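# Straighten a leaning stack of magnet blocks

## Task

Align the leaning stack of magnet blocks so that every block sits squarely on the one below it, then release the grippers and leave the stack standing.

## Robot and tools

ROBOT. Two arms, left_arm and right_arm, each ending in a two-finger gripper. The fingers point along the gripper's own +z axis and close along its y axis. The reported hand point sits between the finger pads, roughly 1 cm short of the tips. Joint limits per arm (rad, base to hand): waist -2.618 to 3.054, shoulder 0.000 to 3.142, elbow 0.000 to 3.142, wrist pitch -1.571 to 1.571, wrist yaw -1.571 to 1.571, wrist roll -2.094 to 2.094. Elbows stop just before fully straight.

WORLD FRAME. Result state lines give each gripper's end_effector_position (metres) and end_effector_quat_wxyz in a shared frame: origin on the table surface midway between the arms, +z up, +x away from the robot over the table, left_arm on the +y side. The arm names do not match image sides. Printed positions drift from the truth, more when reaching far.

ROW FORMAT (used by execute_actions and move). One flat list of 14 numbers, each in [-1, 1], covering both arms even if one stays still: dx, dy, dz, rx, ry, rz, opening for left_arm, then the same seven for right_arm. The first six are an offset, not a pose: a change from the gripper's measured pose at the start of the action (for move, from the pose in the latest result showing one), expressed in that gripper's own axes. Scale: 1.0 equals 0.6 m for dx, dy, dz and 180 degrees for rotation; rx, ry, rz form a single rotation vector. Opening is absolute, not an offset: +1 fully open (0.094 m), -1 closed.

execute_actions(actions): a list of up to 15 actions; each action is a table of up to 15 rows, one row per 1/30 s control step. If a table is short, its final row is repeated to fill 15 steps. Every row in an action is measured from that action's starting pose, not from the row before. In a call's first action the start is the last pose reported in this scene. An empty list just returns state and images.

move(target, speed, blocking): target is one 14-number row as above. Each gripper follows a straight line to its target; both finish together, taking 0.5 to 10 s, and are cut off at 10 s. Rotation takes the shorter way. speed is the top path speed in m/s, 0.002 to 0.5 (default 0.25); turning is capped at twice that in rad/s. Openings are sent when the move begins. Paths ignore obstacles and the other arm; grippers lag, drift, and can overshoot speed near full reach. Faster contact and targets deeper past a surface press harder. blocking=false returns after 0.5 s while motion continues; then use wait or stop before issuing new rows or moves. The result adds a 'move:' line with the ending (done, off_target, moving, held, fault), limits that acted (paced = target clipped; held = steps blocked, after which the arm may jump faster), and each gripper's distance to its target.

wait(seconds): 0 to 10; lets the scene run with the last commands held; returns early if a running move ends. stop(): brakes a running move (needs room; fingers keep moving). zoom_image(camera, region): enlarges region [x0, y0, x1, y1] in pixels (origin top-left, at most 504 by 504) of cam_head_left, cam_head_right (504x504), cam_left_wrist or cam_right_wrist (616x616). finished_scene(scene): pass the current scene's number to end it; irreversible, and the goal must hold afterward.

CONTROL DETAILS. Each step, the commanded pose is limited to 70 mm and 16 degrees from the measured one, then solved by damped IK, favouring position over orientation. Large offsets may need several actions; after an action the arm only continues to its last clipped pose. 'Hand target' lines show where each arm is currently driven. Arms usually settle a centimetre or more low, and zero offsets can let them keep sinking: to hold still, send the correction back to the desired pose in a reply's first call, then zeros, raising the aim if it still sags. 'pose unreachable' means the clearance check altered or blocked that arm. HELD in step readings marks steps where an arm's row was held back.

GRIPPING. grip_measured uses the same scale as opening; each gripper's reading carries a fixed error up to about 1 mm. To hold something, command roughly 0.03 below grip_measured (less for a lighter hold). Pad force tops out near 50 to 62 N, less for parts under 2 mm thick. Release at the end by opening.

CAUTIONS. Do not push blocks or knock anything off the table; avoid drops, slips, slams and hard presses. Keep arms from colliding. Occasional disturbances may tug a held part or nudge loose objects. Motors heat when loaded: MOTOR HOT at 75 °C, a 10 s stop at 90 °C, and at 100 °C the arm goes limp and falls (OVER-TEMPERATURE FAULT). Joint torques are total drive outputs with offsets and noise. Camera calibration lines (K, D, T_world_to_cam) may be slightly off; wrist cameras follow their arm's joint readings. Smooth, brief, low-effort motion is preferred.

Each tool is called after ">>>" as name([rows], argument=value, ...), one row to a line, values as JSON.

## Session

>>> execute_actions(actions=[])

Scene clock: 0.00 s.
left_arm: end_effector_position=(+0.4268, +0.3266, +0.1725) grip_measured=+1.000 end_effector_quat_wxyz=(+0.344, +0.441, +0.805, +0.197) | right_arm: end_effector_position=(+0.2459, -0.0635, +0.2348) grip_measured=+1.000 end_effector_quat_wxyz=(+0.414, -0.033, +0.776, +0.475)
Joint positions: left_arm=[ 0.339  1.499  1.106 -0.371  0.127  1.142  0.094] | right_arm=[ 0.309  0.804  0.481  0.089 -0.464  0.705  0.094]
Joint velocities: left_arm=[-0.027 -0.017 -0.017 -0.007  0.007 -0.022  0.   ] | right_arm=[ 0.002  0.012 -0.012 -0.051  0.066 -0.051  0.   ]
Joint torques (N m, as the arm reports them, + toward a larger angle): no reading
Motor temperatures (°C, as the motors report them): left_arm=[25 25 27 28 26 25] | right_arm=[26 26 23 26 26 25]
Hand target (left_arm): +0.426, +0.325, +0.174; +0.344, +0.441, +0.806, +0.194
Hand target (right_arm): +0.245, -0.064, +0.240; +0.420, -0.037, +0.772, +0.475
camera_calibration (this result's frames):
cam_left_wrist: T_world_to_cam=[[-0.583449, -0.566895, -0.581565, 0.520218], [-0.797167, 0.536657, 0.27663, 0.115222], [0.155281, 0.625003, -0.765022, -0.0259644], [0, 0, 0, 1]] pos_world=[0.399404, 0.249302, 0.250803]
cam_right_wrist: T_world_to_cam=[[0.54371, -0.597862, -0.589017, -0.034459], [-0.829592, -0.276559, -0.485068, 0.347755], [0.127106, 0.75238, -0.64635, 0.274197], [0, 0, 0, 1]] pos_world=[0.272379, -0.130727, 0.325616]

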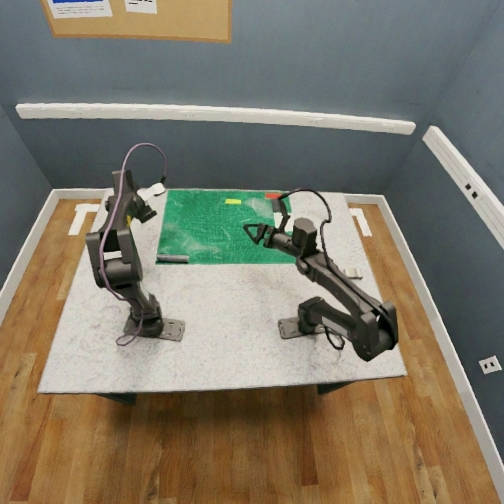

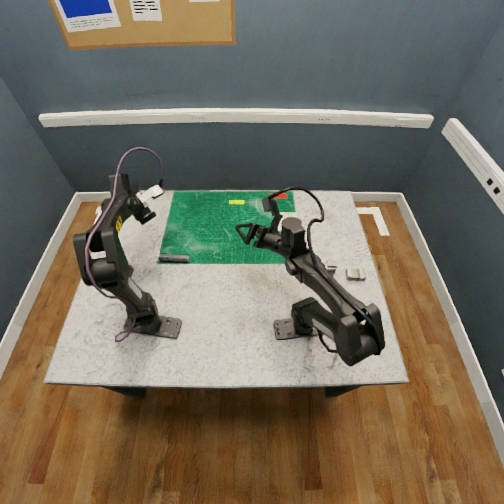

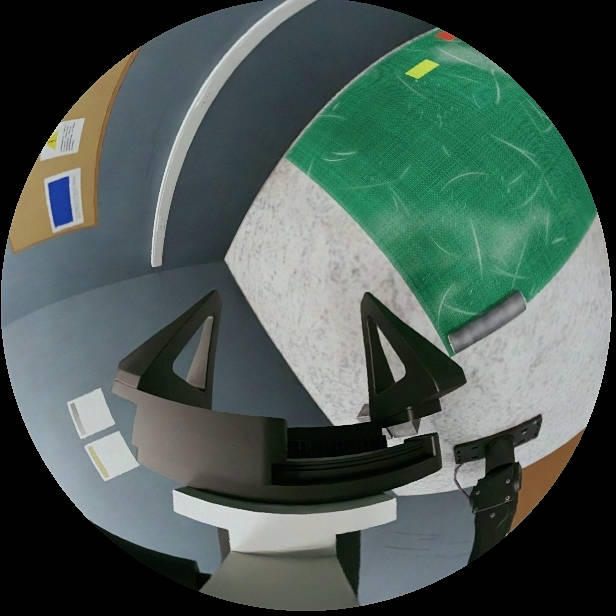

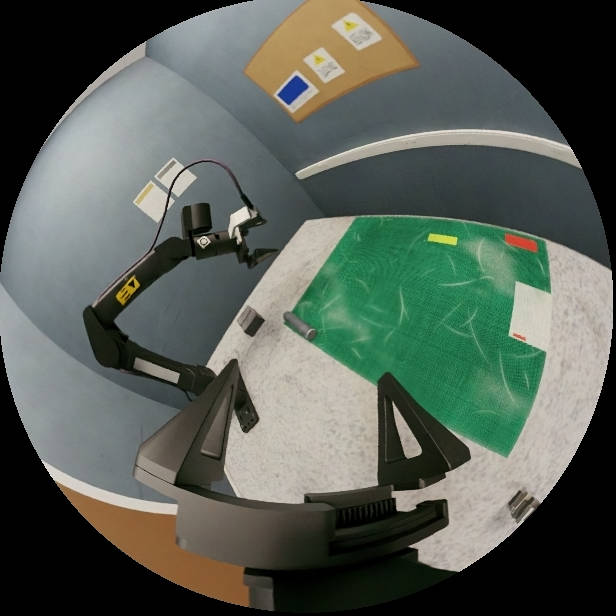

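>>> zoom_image(camera="cam_head_right", region=[305, 245, 385, 305])

>>> zoom_image(camera="cam_right_wrist", region=[480, 470, 560, 540])

Region (305, 245, 385, 305) of cam_head_right's 504x504 image, scaled by 6.300, with more detail than that image has; it fills the top 378 rows of this view, and the rest is white.

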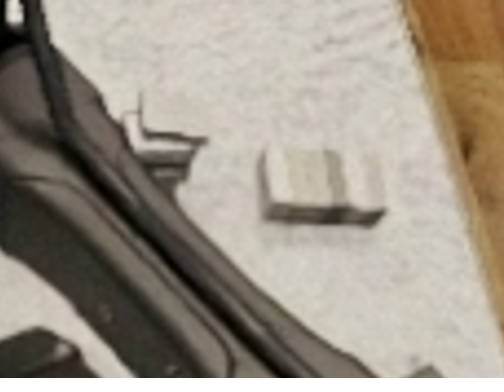

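Region (480, 470, 560, 540) of cam_right_wrist's 616x616 image, scaled by 6.300, with more detail than that image has; it fills the top 441 rows of this view, and the rest is white.

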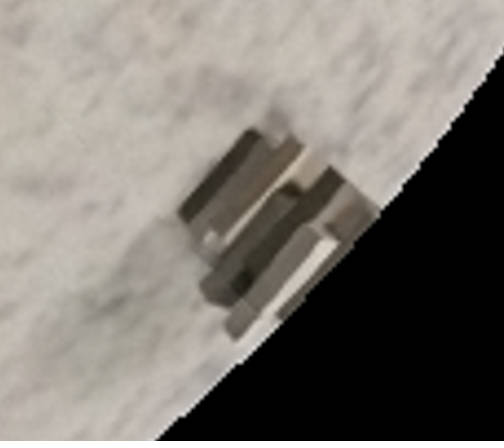

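>>> move(target=[0,0,0,0,0,0,1, -0.0537,-0.439,-0.4067,0.4785,-0.0329,0.4354,1], speed=0.45)

Scene clock: 4.17 s.
left_arm: end_effector_position=(+0.4268, +0.3266, +0.1725) grip_measured=+1.000 end_effector_quat_wxyz=(+0.344, +0.441, +0.805, +0.197) | right_arm: end_effector_position=(+0.2344, -0.3963, +0.1155) grip_measured=+1.000 end_effector_quat_wxyz=(-0.007, +0.700, +0.714, +0.010)
Joint positions: left_arm=[ 0.339  1.499  1.106 -0.371  0.127  1.142  0.094] | right_arm=[-0.632  1.588  1.273 -1.265 -0.023  1.029  0.094]
Joint velocities: left_arm=[ 0.007  0.012 -0.007 -0.007 -0.081  0.007  0.   ] | right_arm=[ 0.007 -0.007 -0.007  0.037 -0.037  0.066  0.   ]
Joint torques (N m, as the arm reports them, + toward a larger angle): left_arm=[ 0.01 -6.93  7.05  1.64  0.08 -0.02] | right_arm=[-0.64 -6.81  8.05 -0.03  0.13  0.07]
Motor temperatures (°C, as the motors report them): left_arm=[25 25 27 28 26 25] | right_arm=[26 26 25 27 26 25]
Hand target (left_arm): +0.427, +0.327, +0.172; +0.344, +0.441, +0.805, +0.197
Hand target (right_arm): +0.236, -0.403, +0.121; -0.002, +0.705, +0.709, +0.002
Off the commanded pose (left_arm): 0.000 m, 0 deg.
Off the commanded pose (right_arm): 0.010 m, 2 deg.
move: done
camera_calibration (this result's frames):
cam_left_wrist: T_world_to_cam=[[-0.583449, -0.566895, -0.581565, 0.520218], [-0.797167, 0.536657, 0.27663, 0.115222], [0.155281, 0.625003, -0.765022, -0.0259644], [0, 0, 0, 1]] pos_world=[0.399404, 0.249302, 0.250803]
cam_right_wrist: T_world_to_cam=[[-0.982841, -0.184378, -0.00538212, 0.156839], [-0.145666, 0.757922, 0.635874, 0.308488], [-0.113162, 0.625747, -0.771774, 0.469575], [0, 0, 0, 1]] pos_world=[0.252221, -0.498728, 0.167091]

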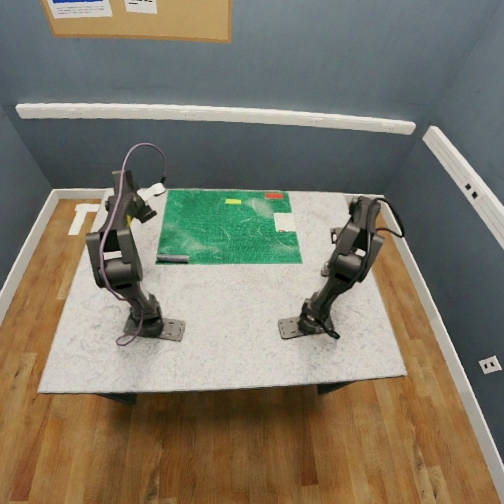

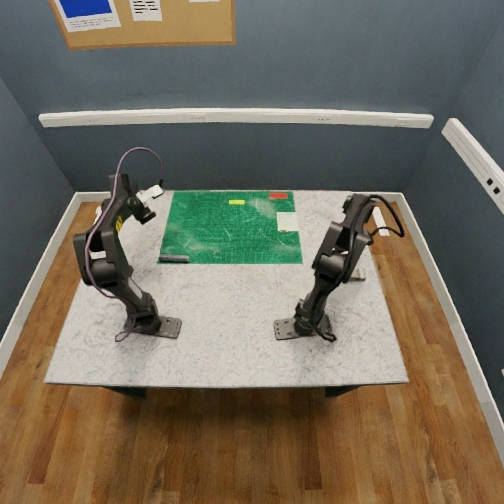

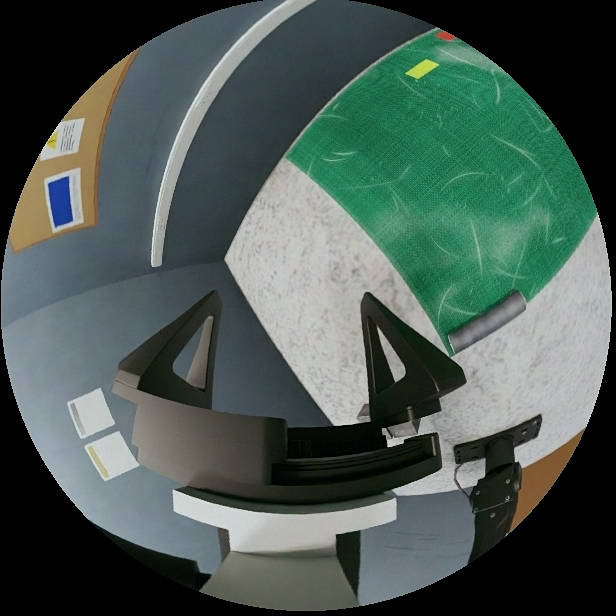

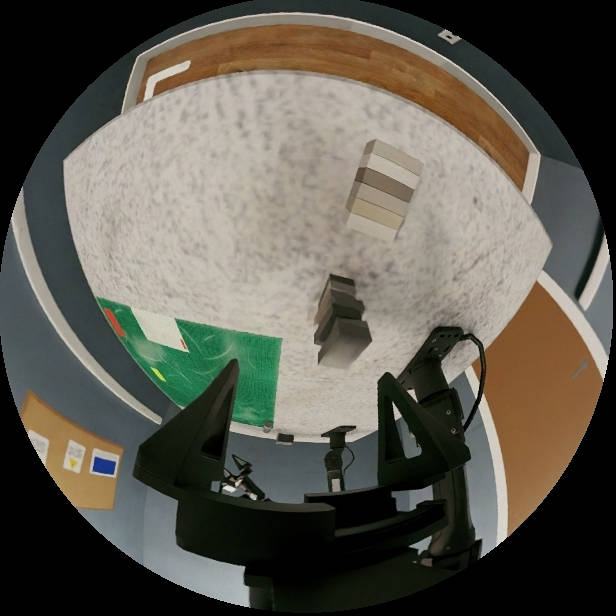

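>>> zoom_image(camera="cam_right_wrist", region=[285, 260, 405, 380])

Region (285, 260, 405, 380) of cam_right_wrist's 616x616 image, scaled by 4.200, with more detail than that image has.

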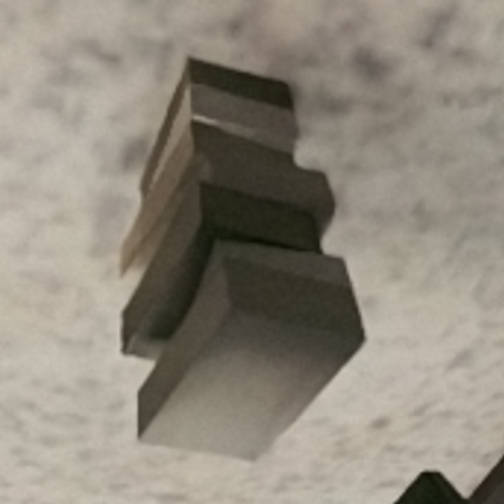

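>>> move(target=[0,0,0,0,0,0,1, 0.011,-0.064,0.005,0.0009,-0.0077,0.0452,1], speed=0.15)

>>> zoom_image(camera="cam_right_wrist", region=[220, 250, 400, 430])

Scene clock: 6.73 s.
left_arm: end_effector_position=(+0.4268, +0.3266, +0.1725) grip_measured=+1.000 end_effector_quat_wxyz=(+0.344, +0.441, +0.805, +0.197) | right_arm: end_effector_position=(+0.2017, -0.3876, +0.1123) grip_measured=+1.000 end_effector_quat_wxyz=(-0.009, +0.743, +0.669, +0.007)
Joint positions: left_arm=[ 0.339  1.499  1.106 -0.371  0.127  1.142  0.094] | right_arm=[-0.666  1.468  1.147 -1.262 -0.019  1.12   0.094]
Joint velocities: left_arm=[-0.002 -0.012 -0.017 -0.007  0.022  0.007  0.   ] | right_arm=[-0.007 -0.012 -0.017 -0.066  0.037  0.037  0.   ]
Joint torques (N m, as the arm reports them, + toward a larger angle): left_arm=[ 0.03 -6.92  7.04  1.64  0.08 -0.02] | right_arm=[-0.61 -8.86  4.26  0.23  0.12  0.03]
Motor temperatures (°C, as the motors report them): left_arm=[25 26 28 29 26 25] | right_arm=[26 27 25 27 26 25]
Hand target (left_arm): +0.427, +0.327, +0.172; +0.344, +0.441, +0.805, +0.197
Hand target (right_arm): +0.196, -0.390, +0.112; -0.001, +0.749, +0.663, +0.000
Off the commanded pose (left_arm): 0.000 m, 0 deg.
Off the commanded pose (right_arm): 0.007 m, 2 deg.
move: done
camera_calibration (this result's frames):
cam_left_wrist: T_world_to_cam=[[-0.583449, -0.566895, -0.581565, 0.520218], [-0.797167, 0.536657, 0.27663, 0.115222], [0.155281, 0.625003, -0.765022, -0.0259644], [0, 0, 0, 1]] pos_world=[0.399404, 0.249302, 0.250803]
cam_right_wrist: T_world_to_cam=[[-0.998152, -0.0607237, 0.00215836, 0.176511], [-0.0454862, 0.770292, 0.636067, 0.283731], [-0.040287, 0.634794, -0.771631, 0.446784], [0, 0, 0, 1]] pos_world=[0.20709, -0.491453, 0.163899]

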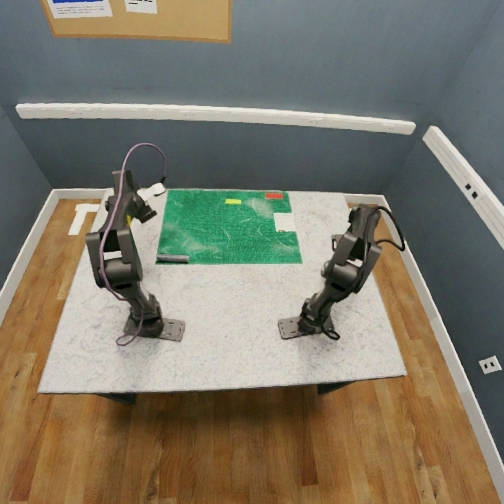

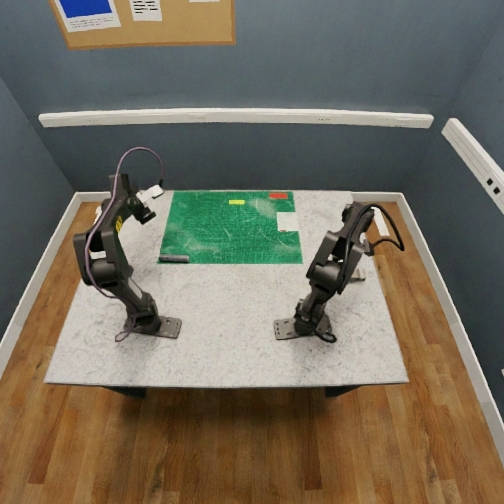

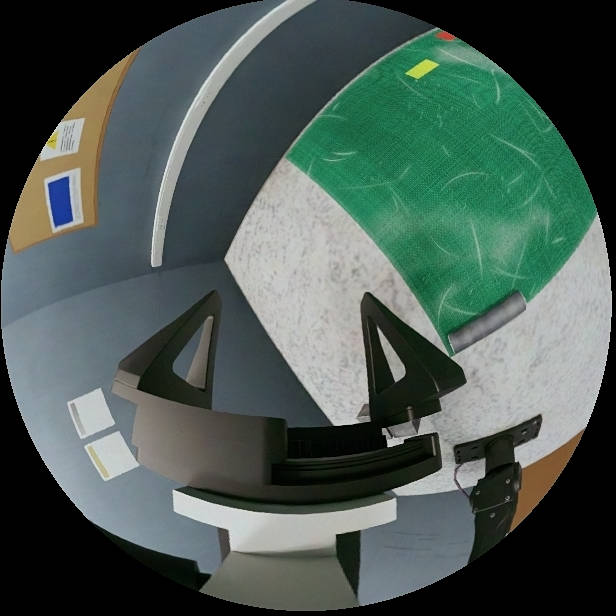

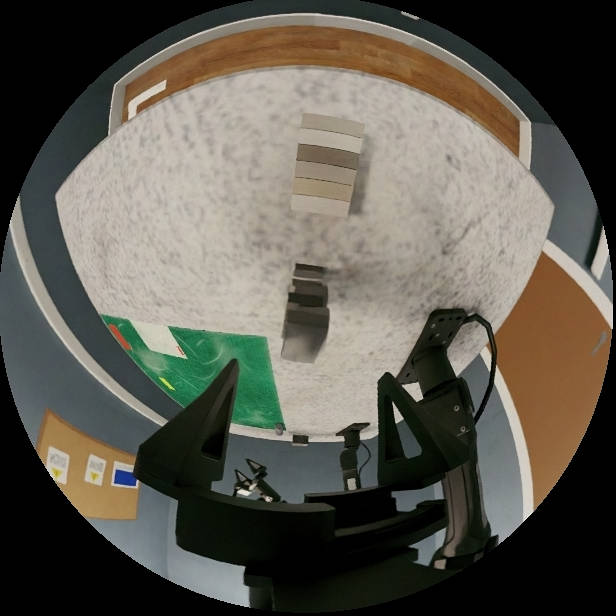

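Region (220, 250, 400, 430) of cam_right_wrist's 616x616 image, scaled by 2.800, with more detail than that image has.

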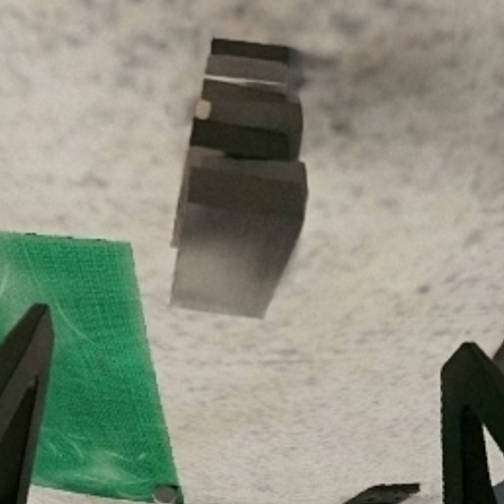

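>>> move(target=[0,0,0,0,0,0,1, -0.008,0.0,0.083,-0.001,-0.007,0.005,0.3], speed=0.12)

>>> zoom_image(camera="cam_right_wrist", region=[210, 280, 410, 480])

Scene clock: 8.87 s.
left_arm: end_effector_position=(+0.4268, +0.3266, +0.1725) grip_measured=+1.000 end_effector_quat_wxyz=(+0.344, +0.441, +0.805, +0.197) | right_arm: end_effector_position=(+0.2056, -0.3900, +0.0710) grip_measured=+0.302 end_effector_quat_wxyz=(+0.006, +0.747, +0.665, +0.012)
Joint positions: left_arm=[ 0.339  1.499  1.106 -0.371  0.127  1.142  0.094] | right_arm=[-0.666  1.483  0.994 -1.064 -0.019  1.132  0.061]
Joint velocities: left_arm=[-0.007 -0.002 -0.022 -0.037  0.051  0.037  0.   ] | right_arm=[-0.002 -0.007 -0.007  0.007  0.037 -0.022  0.   ]
Joint torques (N m, as the arm reports them, + toward a larger angle): left_arm=[ 0.03 -6.93  7.06  1.64  0.07 -0.02] | right_arm=[ 0.19 -5.1   4.34  0.34  0.13  0.05]
Motor temperatures (°C, as the motors report them): left_arm=[25 26 28 29 26 25] | right_arm=[26 27 25 26 26 25]
Hand target (left_arm): +0.427, +0.327, +0.172; +0.344, +0.441, +0.805, +0.197
Hand target (right_arm): +0.202, -0.391, +0.063; -0.000, +0.748, +0.664, +0.000
Off the commanded pose (left_arm): 0.000 m, 0 deg.
Off the commanded pose (right_arm): 0.010 m, 2 deg.
move: done
camera_calibration (this result's frames):
cam_left_wrist: T_world_to_cam=[[-0.583449, -0.566895, -0.581565, 0.520218], [-0.797167, 0.536657, 0.27663, 0.115222], [0.155281, 0.625003, -0.765022, -0.0259644], [0, 0, 0, 1]] pos_world=[0.399404, 0.249302, 0.250803]
cam_right_wrist: T_world_to_cam=[[-0.998518, -0.0494628, -0.0226997, 0.186539], [-0.052832, 0.780875, 0.62245, 0.318638], [-0.0130624, 0.622727, -0.782331, 0.407022], [0, 0, 0, 1]] pos_world=[0.208413, -0.493053, 0.124323]

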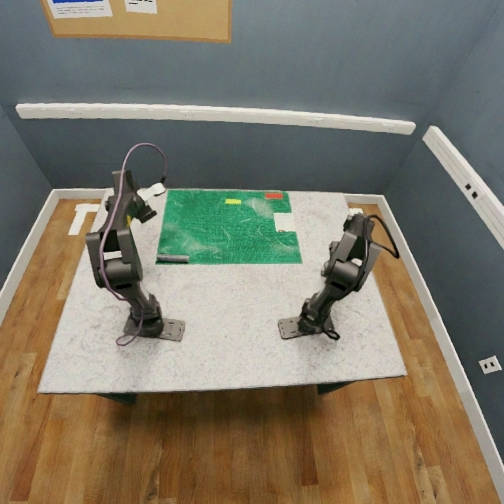

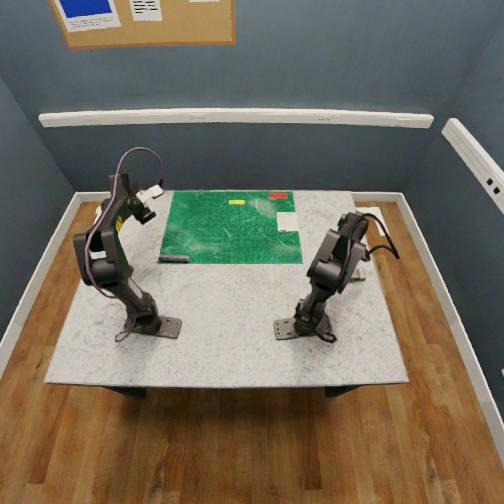

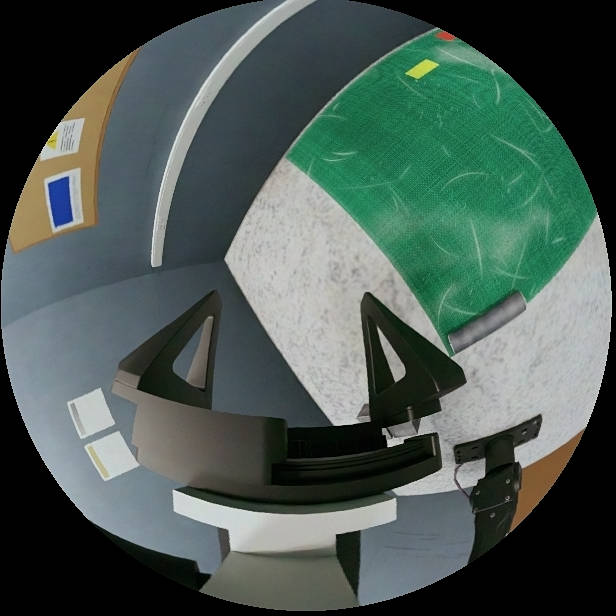

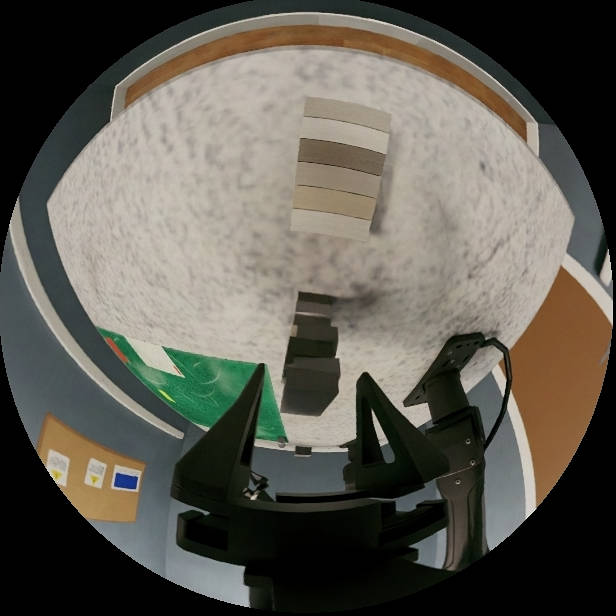

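Region (210, 280, 410, 480) of cam_right_wrist's 616x616 image, scaled by 2.520, with more detail than that image has.

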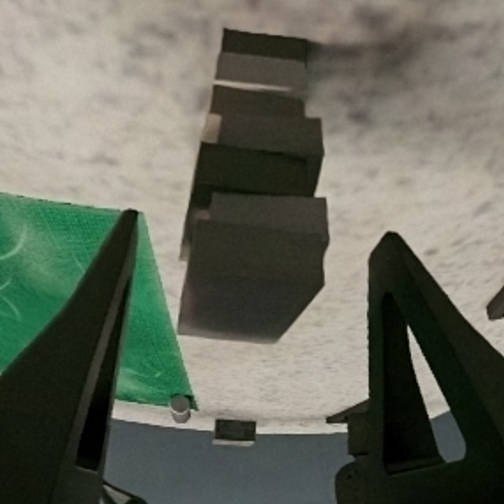

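>>> execute_actions([
  [[0,0,0,0,0,0,1, 0,0,0.014,0.008,-0.003,0,0.2],[0,0,0,0,0,0,1, 0,0,0.016,0.009,-0.003,0,0.1],[0,0,0,0,0,0,1, 0,0,0.018,0.01,-0.004,0,0.05],[0,0,0,0,0,0,1, 0,0,0.018,0.01,-0.004,0,0.0],[0,0,0,0,0,0,1, 0,0,0.018,0.01,-0.004,0,-0.05]],
])

>>> zoom_image(camera="cam_right_wrist", region=[230, 280, 390, 440])

Scene clock: 10.07 s.
left_arm: end_effector_position=(+0.4268, +0.3266, +0.1725) grip_measured=+1.000 end_effector_quat_wxyz=(+0.344, +0.441, +0.805, +0.197) | right_arm: end_effector_position=(+0.2070, -0.3892, +0.0670) grip_measured=-0.048 end_effector_quat_wxyz=(+0.001, +0.747, +0.664, +0.007)
Joint positions: left_arm=[ 0.339  1.499  1.106 -0.371  0.127  1.142  0.094] | right_arm=[-0.656  1.501  0.994 -1.057 -0.014  1.144  0.045]
Joint velocities: left_arm=[ 0.002 -0.007 -0.007 -0.037 -0.037 -0.022  0.   ] | right_arm=[-0.002 -0.002  0.002 -0.022  0.051 -0.051 -0.   ]
Joint torques (N m, as the arm reports them, + toward a larger angle): left_arm=[ 0.02 -6.92  7.06  1.64  0.07 -0.02] | right_arm=[ 0.79 -5.2   4.88  0.34  0.13  0.07]
Motor temperatures (°C, as the motors report them): left_arm=[25 26 28 29 26 25] | right_arm=[26 27 25 26 26 25]
Hand target (left_arm): +0.427, +0.327, +0.172; +0.344, +0.441, +0.805, +0.197
Hand target (right_arm): +0.206, -0.390, +0.061; -0.002, +0.747, +0.665, -0.004
Off the commanded pose (left_arm): 0.000 m, 0 deg.
Off the commanded pose (right_arm): 0.007 m, 1 deg.
Step readings (end_effector_position):
0: left_arm (+0.4268, +0.3266, +0.1725) | right_arm (+0.2058, -0.3902, +0.0710)
1: left_arm (+0.4268, +0.3266, +0.1725) | right_arm (+0.2059, -0.3902, +0.0710)
2: left_arm (+0.4268, +0.3266, +0.1725) | right_arm (+0.2060, -0.3900, +0.0708)
4: left_arm (+0.4268, +0.3266, +0.1725) | right_arm (+0.2065, -0.3894, +0.0694)
8: left_arm (+0.4268, +0.3266, +0.1725) | right_arm (+0.2069, -0.3889, +0.0670)
15: end_effector_position above
camera_calibration (this result's frames):
cam_left_wrist: T_world_to_cam=[[-0.583449, -0.566895, -0.581565, 0.520218], [-0.797167, 0.536657, 0.27663, 0.115222], [0.155281, 0.625003, -0.765022, -0.0259644], [0, 0, 0, 1]] pos_world=[0.399404, 0.249302, 0.250803]
cam_right_wrist: T_world_to_cam=[[-0.998838, -0.047093, -0.0102527, 0.188041], [-0.0431933, 0.780288, 0.623927, 0.318281], [-0.0213826, 0.623644, -0.781416, 0.40539], [0, 0, 0, 1]] pos_world=[0.210239, -0.492315, 0.120122]

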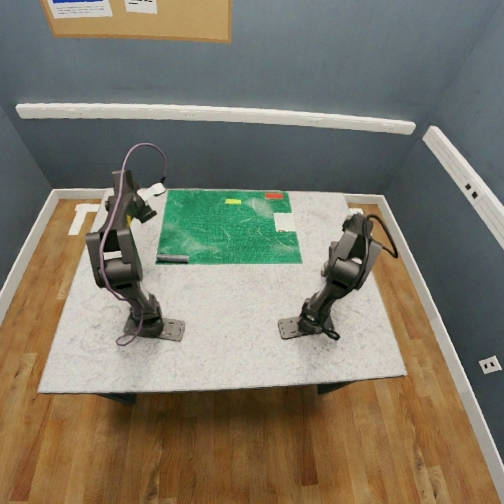

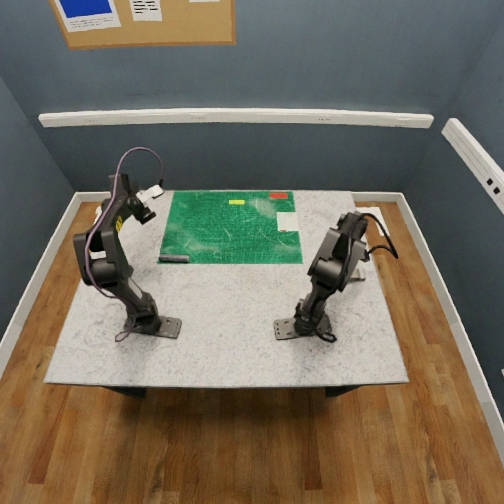

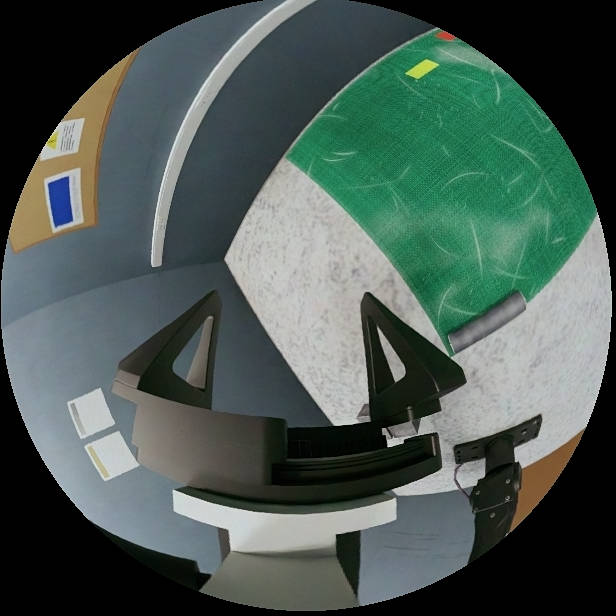

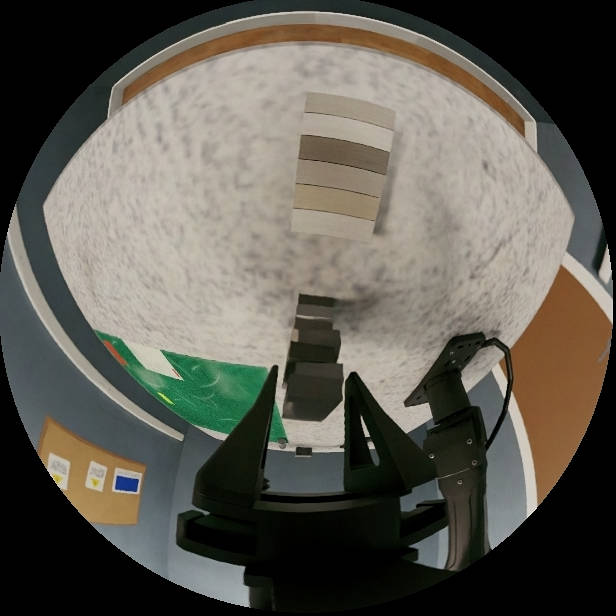

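Region (230, 280, 390, 440) of cam_right_wrist's 616x616 image, scaled by 3.150, with more detail than that image has.

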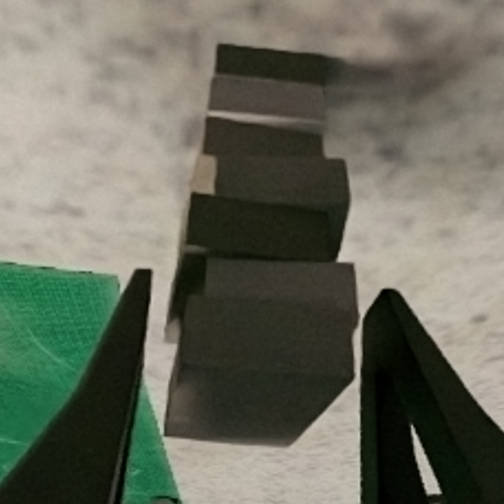

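Close.

>>> execute_actions([
  [[0,0,0,0,0,0,1, 0,-0.002,0,0.004,-0.003,0,-0.12],[0,0,0,0,0,0,1, 0,-0.002,0,0.004,-0.003,0,-0.18],[0,0,0,0,0,0,1, 0,-0.002,0,0.004,-0.003,0,-0.22],[0,0,0,0,0,0,1, 0,-0.002,0,0.004,-0.003,0,-0.25],[0,0,0,0,0,0,1, 0,-0.002,0,0.004,-0.003,0,-0.28],[0,0,0,0,0,0,1, 0,-0.002,0,0.004,-0.003,0,-0.31],[0,0,0,0,0,0,1, 0,-0.002,0,0.004,-0.003,0,-0.34],[0,0,0,0,0,0,1, 0,-0.002,0,0.004,-0.003,0,-0.37],[0,0,0,0,0,0,1, 0,-0.002,0,0.004,-0.003,0,-0.40],[0,0,0,0,0,0,1, 0,-0.002,0,0.004,-0.003,0,-0.43],[0,0,0,0,0,0,1, 0,-0.002,0,0.004,-0.003,0,-0.46],[0,0,0,0,0,0,1, 0,-0.002,0,0.004,-0.003,0,-0.49],[0,0,0,0,0,0,1, 0,-0.002,0,0.004,-0.003,0,-0.52],[0,0,0,0,0,0,1, 0,-0.002,0,0.004,-0.003,0,-0.54],[0,0,0,0,0,0,1, 0,-0.002,0,0.004,-0.003,0,-0.56]],
])

>>> zoom_image(camera="cam_right_wrist", region=[230, 280, 390, 440])

Scene clock: 11.10 s.
left_arm: end_effector_position=(+0.4268, +0.3266, +0.1725) grip_measured=+1.000 end_effector_quat_wxyz=(+0.344, +0.441, +0.805, +0.197) | right_arm: end_effector_position=(+0.2081, -0.3898, +0.0670) grip_measured=-0.460 end_effector_quat_wxyz=(+0.003, +0.748, +0.663, +0.008)
Joint positions: left_arm=[ 0.339  1.499  1.106 -0.371  0.127  1.142  0.094] | right_arm=[-0.656  1.501  0.994 -1.052 -0.014  1.146  0.025]
Joint velocities: left_arm=[ 0.007 -0.007 -0.012 -0.125  0.022  0.095  0.   ] | right_arm=[-0.002 -0.017 -0.012  0.081  0.007  0.022 -0.   ]
Joint torques (N m, as the arm reports them, + toward a larger angle): left_arm=[ 0.03 -6.96  7.04  1.64  0.07 -0.01] | right_arm=[ 0.72 -6.44  5.97  0.06  0.09  0.06]
Motor temperatures (°C, as the motors report them): left_arm=[25 26 28 29 26 25] | right_arm=[26 27 25 26 26 25]
Hand target (left_arm): +0.427, +0.327, +0.172; +0.344, +0.441, +0.805, +0.197
Hand target (right_arm): +0.206, -0.389, +0.067; -0.000, +0.747, +0.664, -0.000
Off the commanded pose (left_arm): 0.000 m, 0 deg.
Off the commanded pose (right_arm): 0.002 m, 1 deg.
Step readings (end_effector_position):
0: left_arm (+0.4268, +0.3266, +0.1725) | right_arm (+0.2070, -0.3893, +0.0670)
1: left_arm (+0.4268, +0.3266, +0.1725) | right_arm (+0.2070, -0.3893, +0.0670)
2: left_arm (+0.4268, +0.3266, +0.1725) | right_arm (+0.2070, -0.3893, +0.0670)
4: left_arm (+0.4268, +0.3266, +0.1725) | right_arm (+0.2070, -0.3893, +0.0670)
8: left_arm (+0.4268, +0.3266, +0.1725) | right_arm (+0.2076, -0.3895, +0.0670)
15: end_effector_position above
camera_calibration (this result's frames):
cam_left_wrist: T_world_to_cam=[[-0.583449, -0.566895, -0.581565, 0.520218], [-0.797167, 0.536657, 0.27663, 0.115222], [0.155281, 0.625003, -0.765022, -0.0259644], [0, 0, 0, 1]] pos_world=[0.399404, 0.249302, 0.250803]
cam_right_wrist: T_world_to_cam=[[-0.998885, -0.0448373, -0.0147818, 0.190333], [-0.0442906, 0.78156, 0.622255, 0.319565], [-0.0163474, 0.622216, -0.782675, 0.404229], [0, 0, 0, 1]] pos_world=[0.210883, -0.492743, 0.120342]

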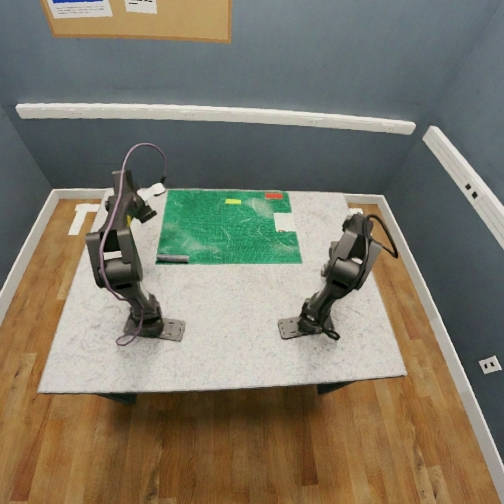

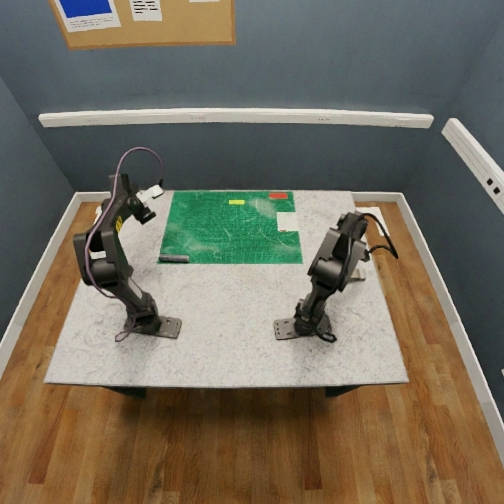

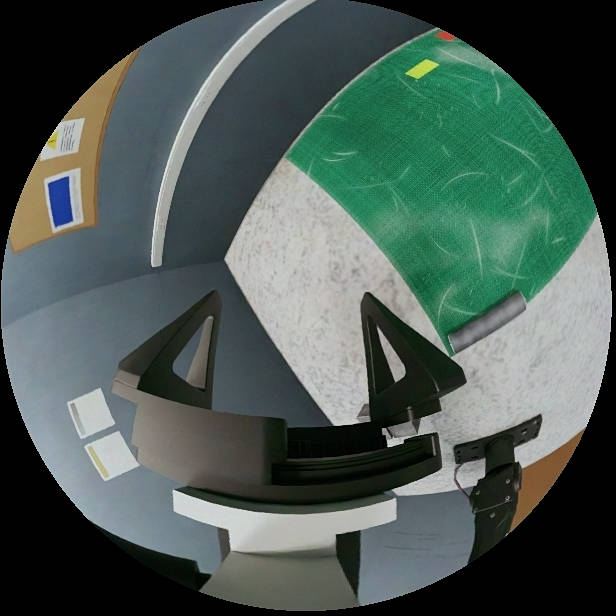

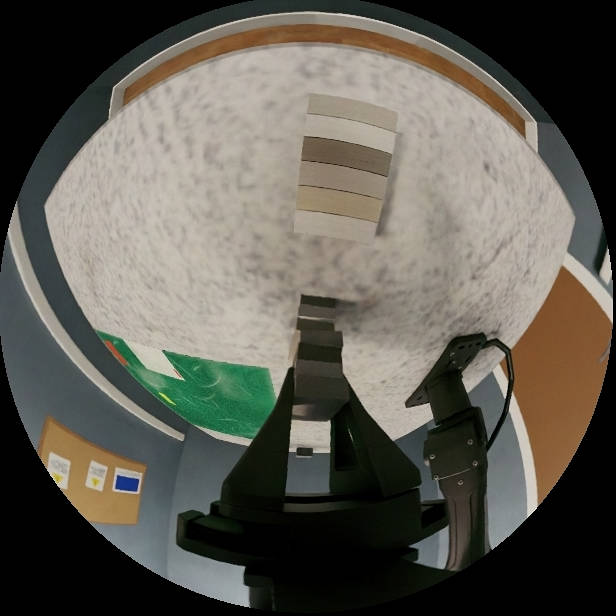

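Region (230, 280, 390, 440) of cam_right_wrist's 616x616 image, scaled by 3.150, with more detail than that image has.

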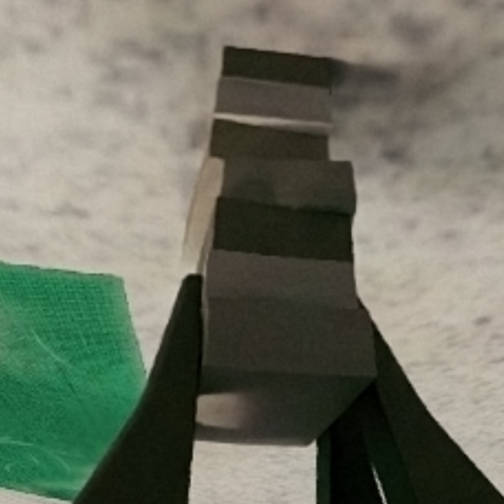

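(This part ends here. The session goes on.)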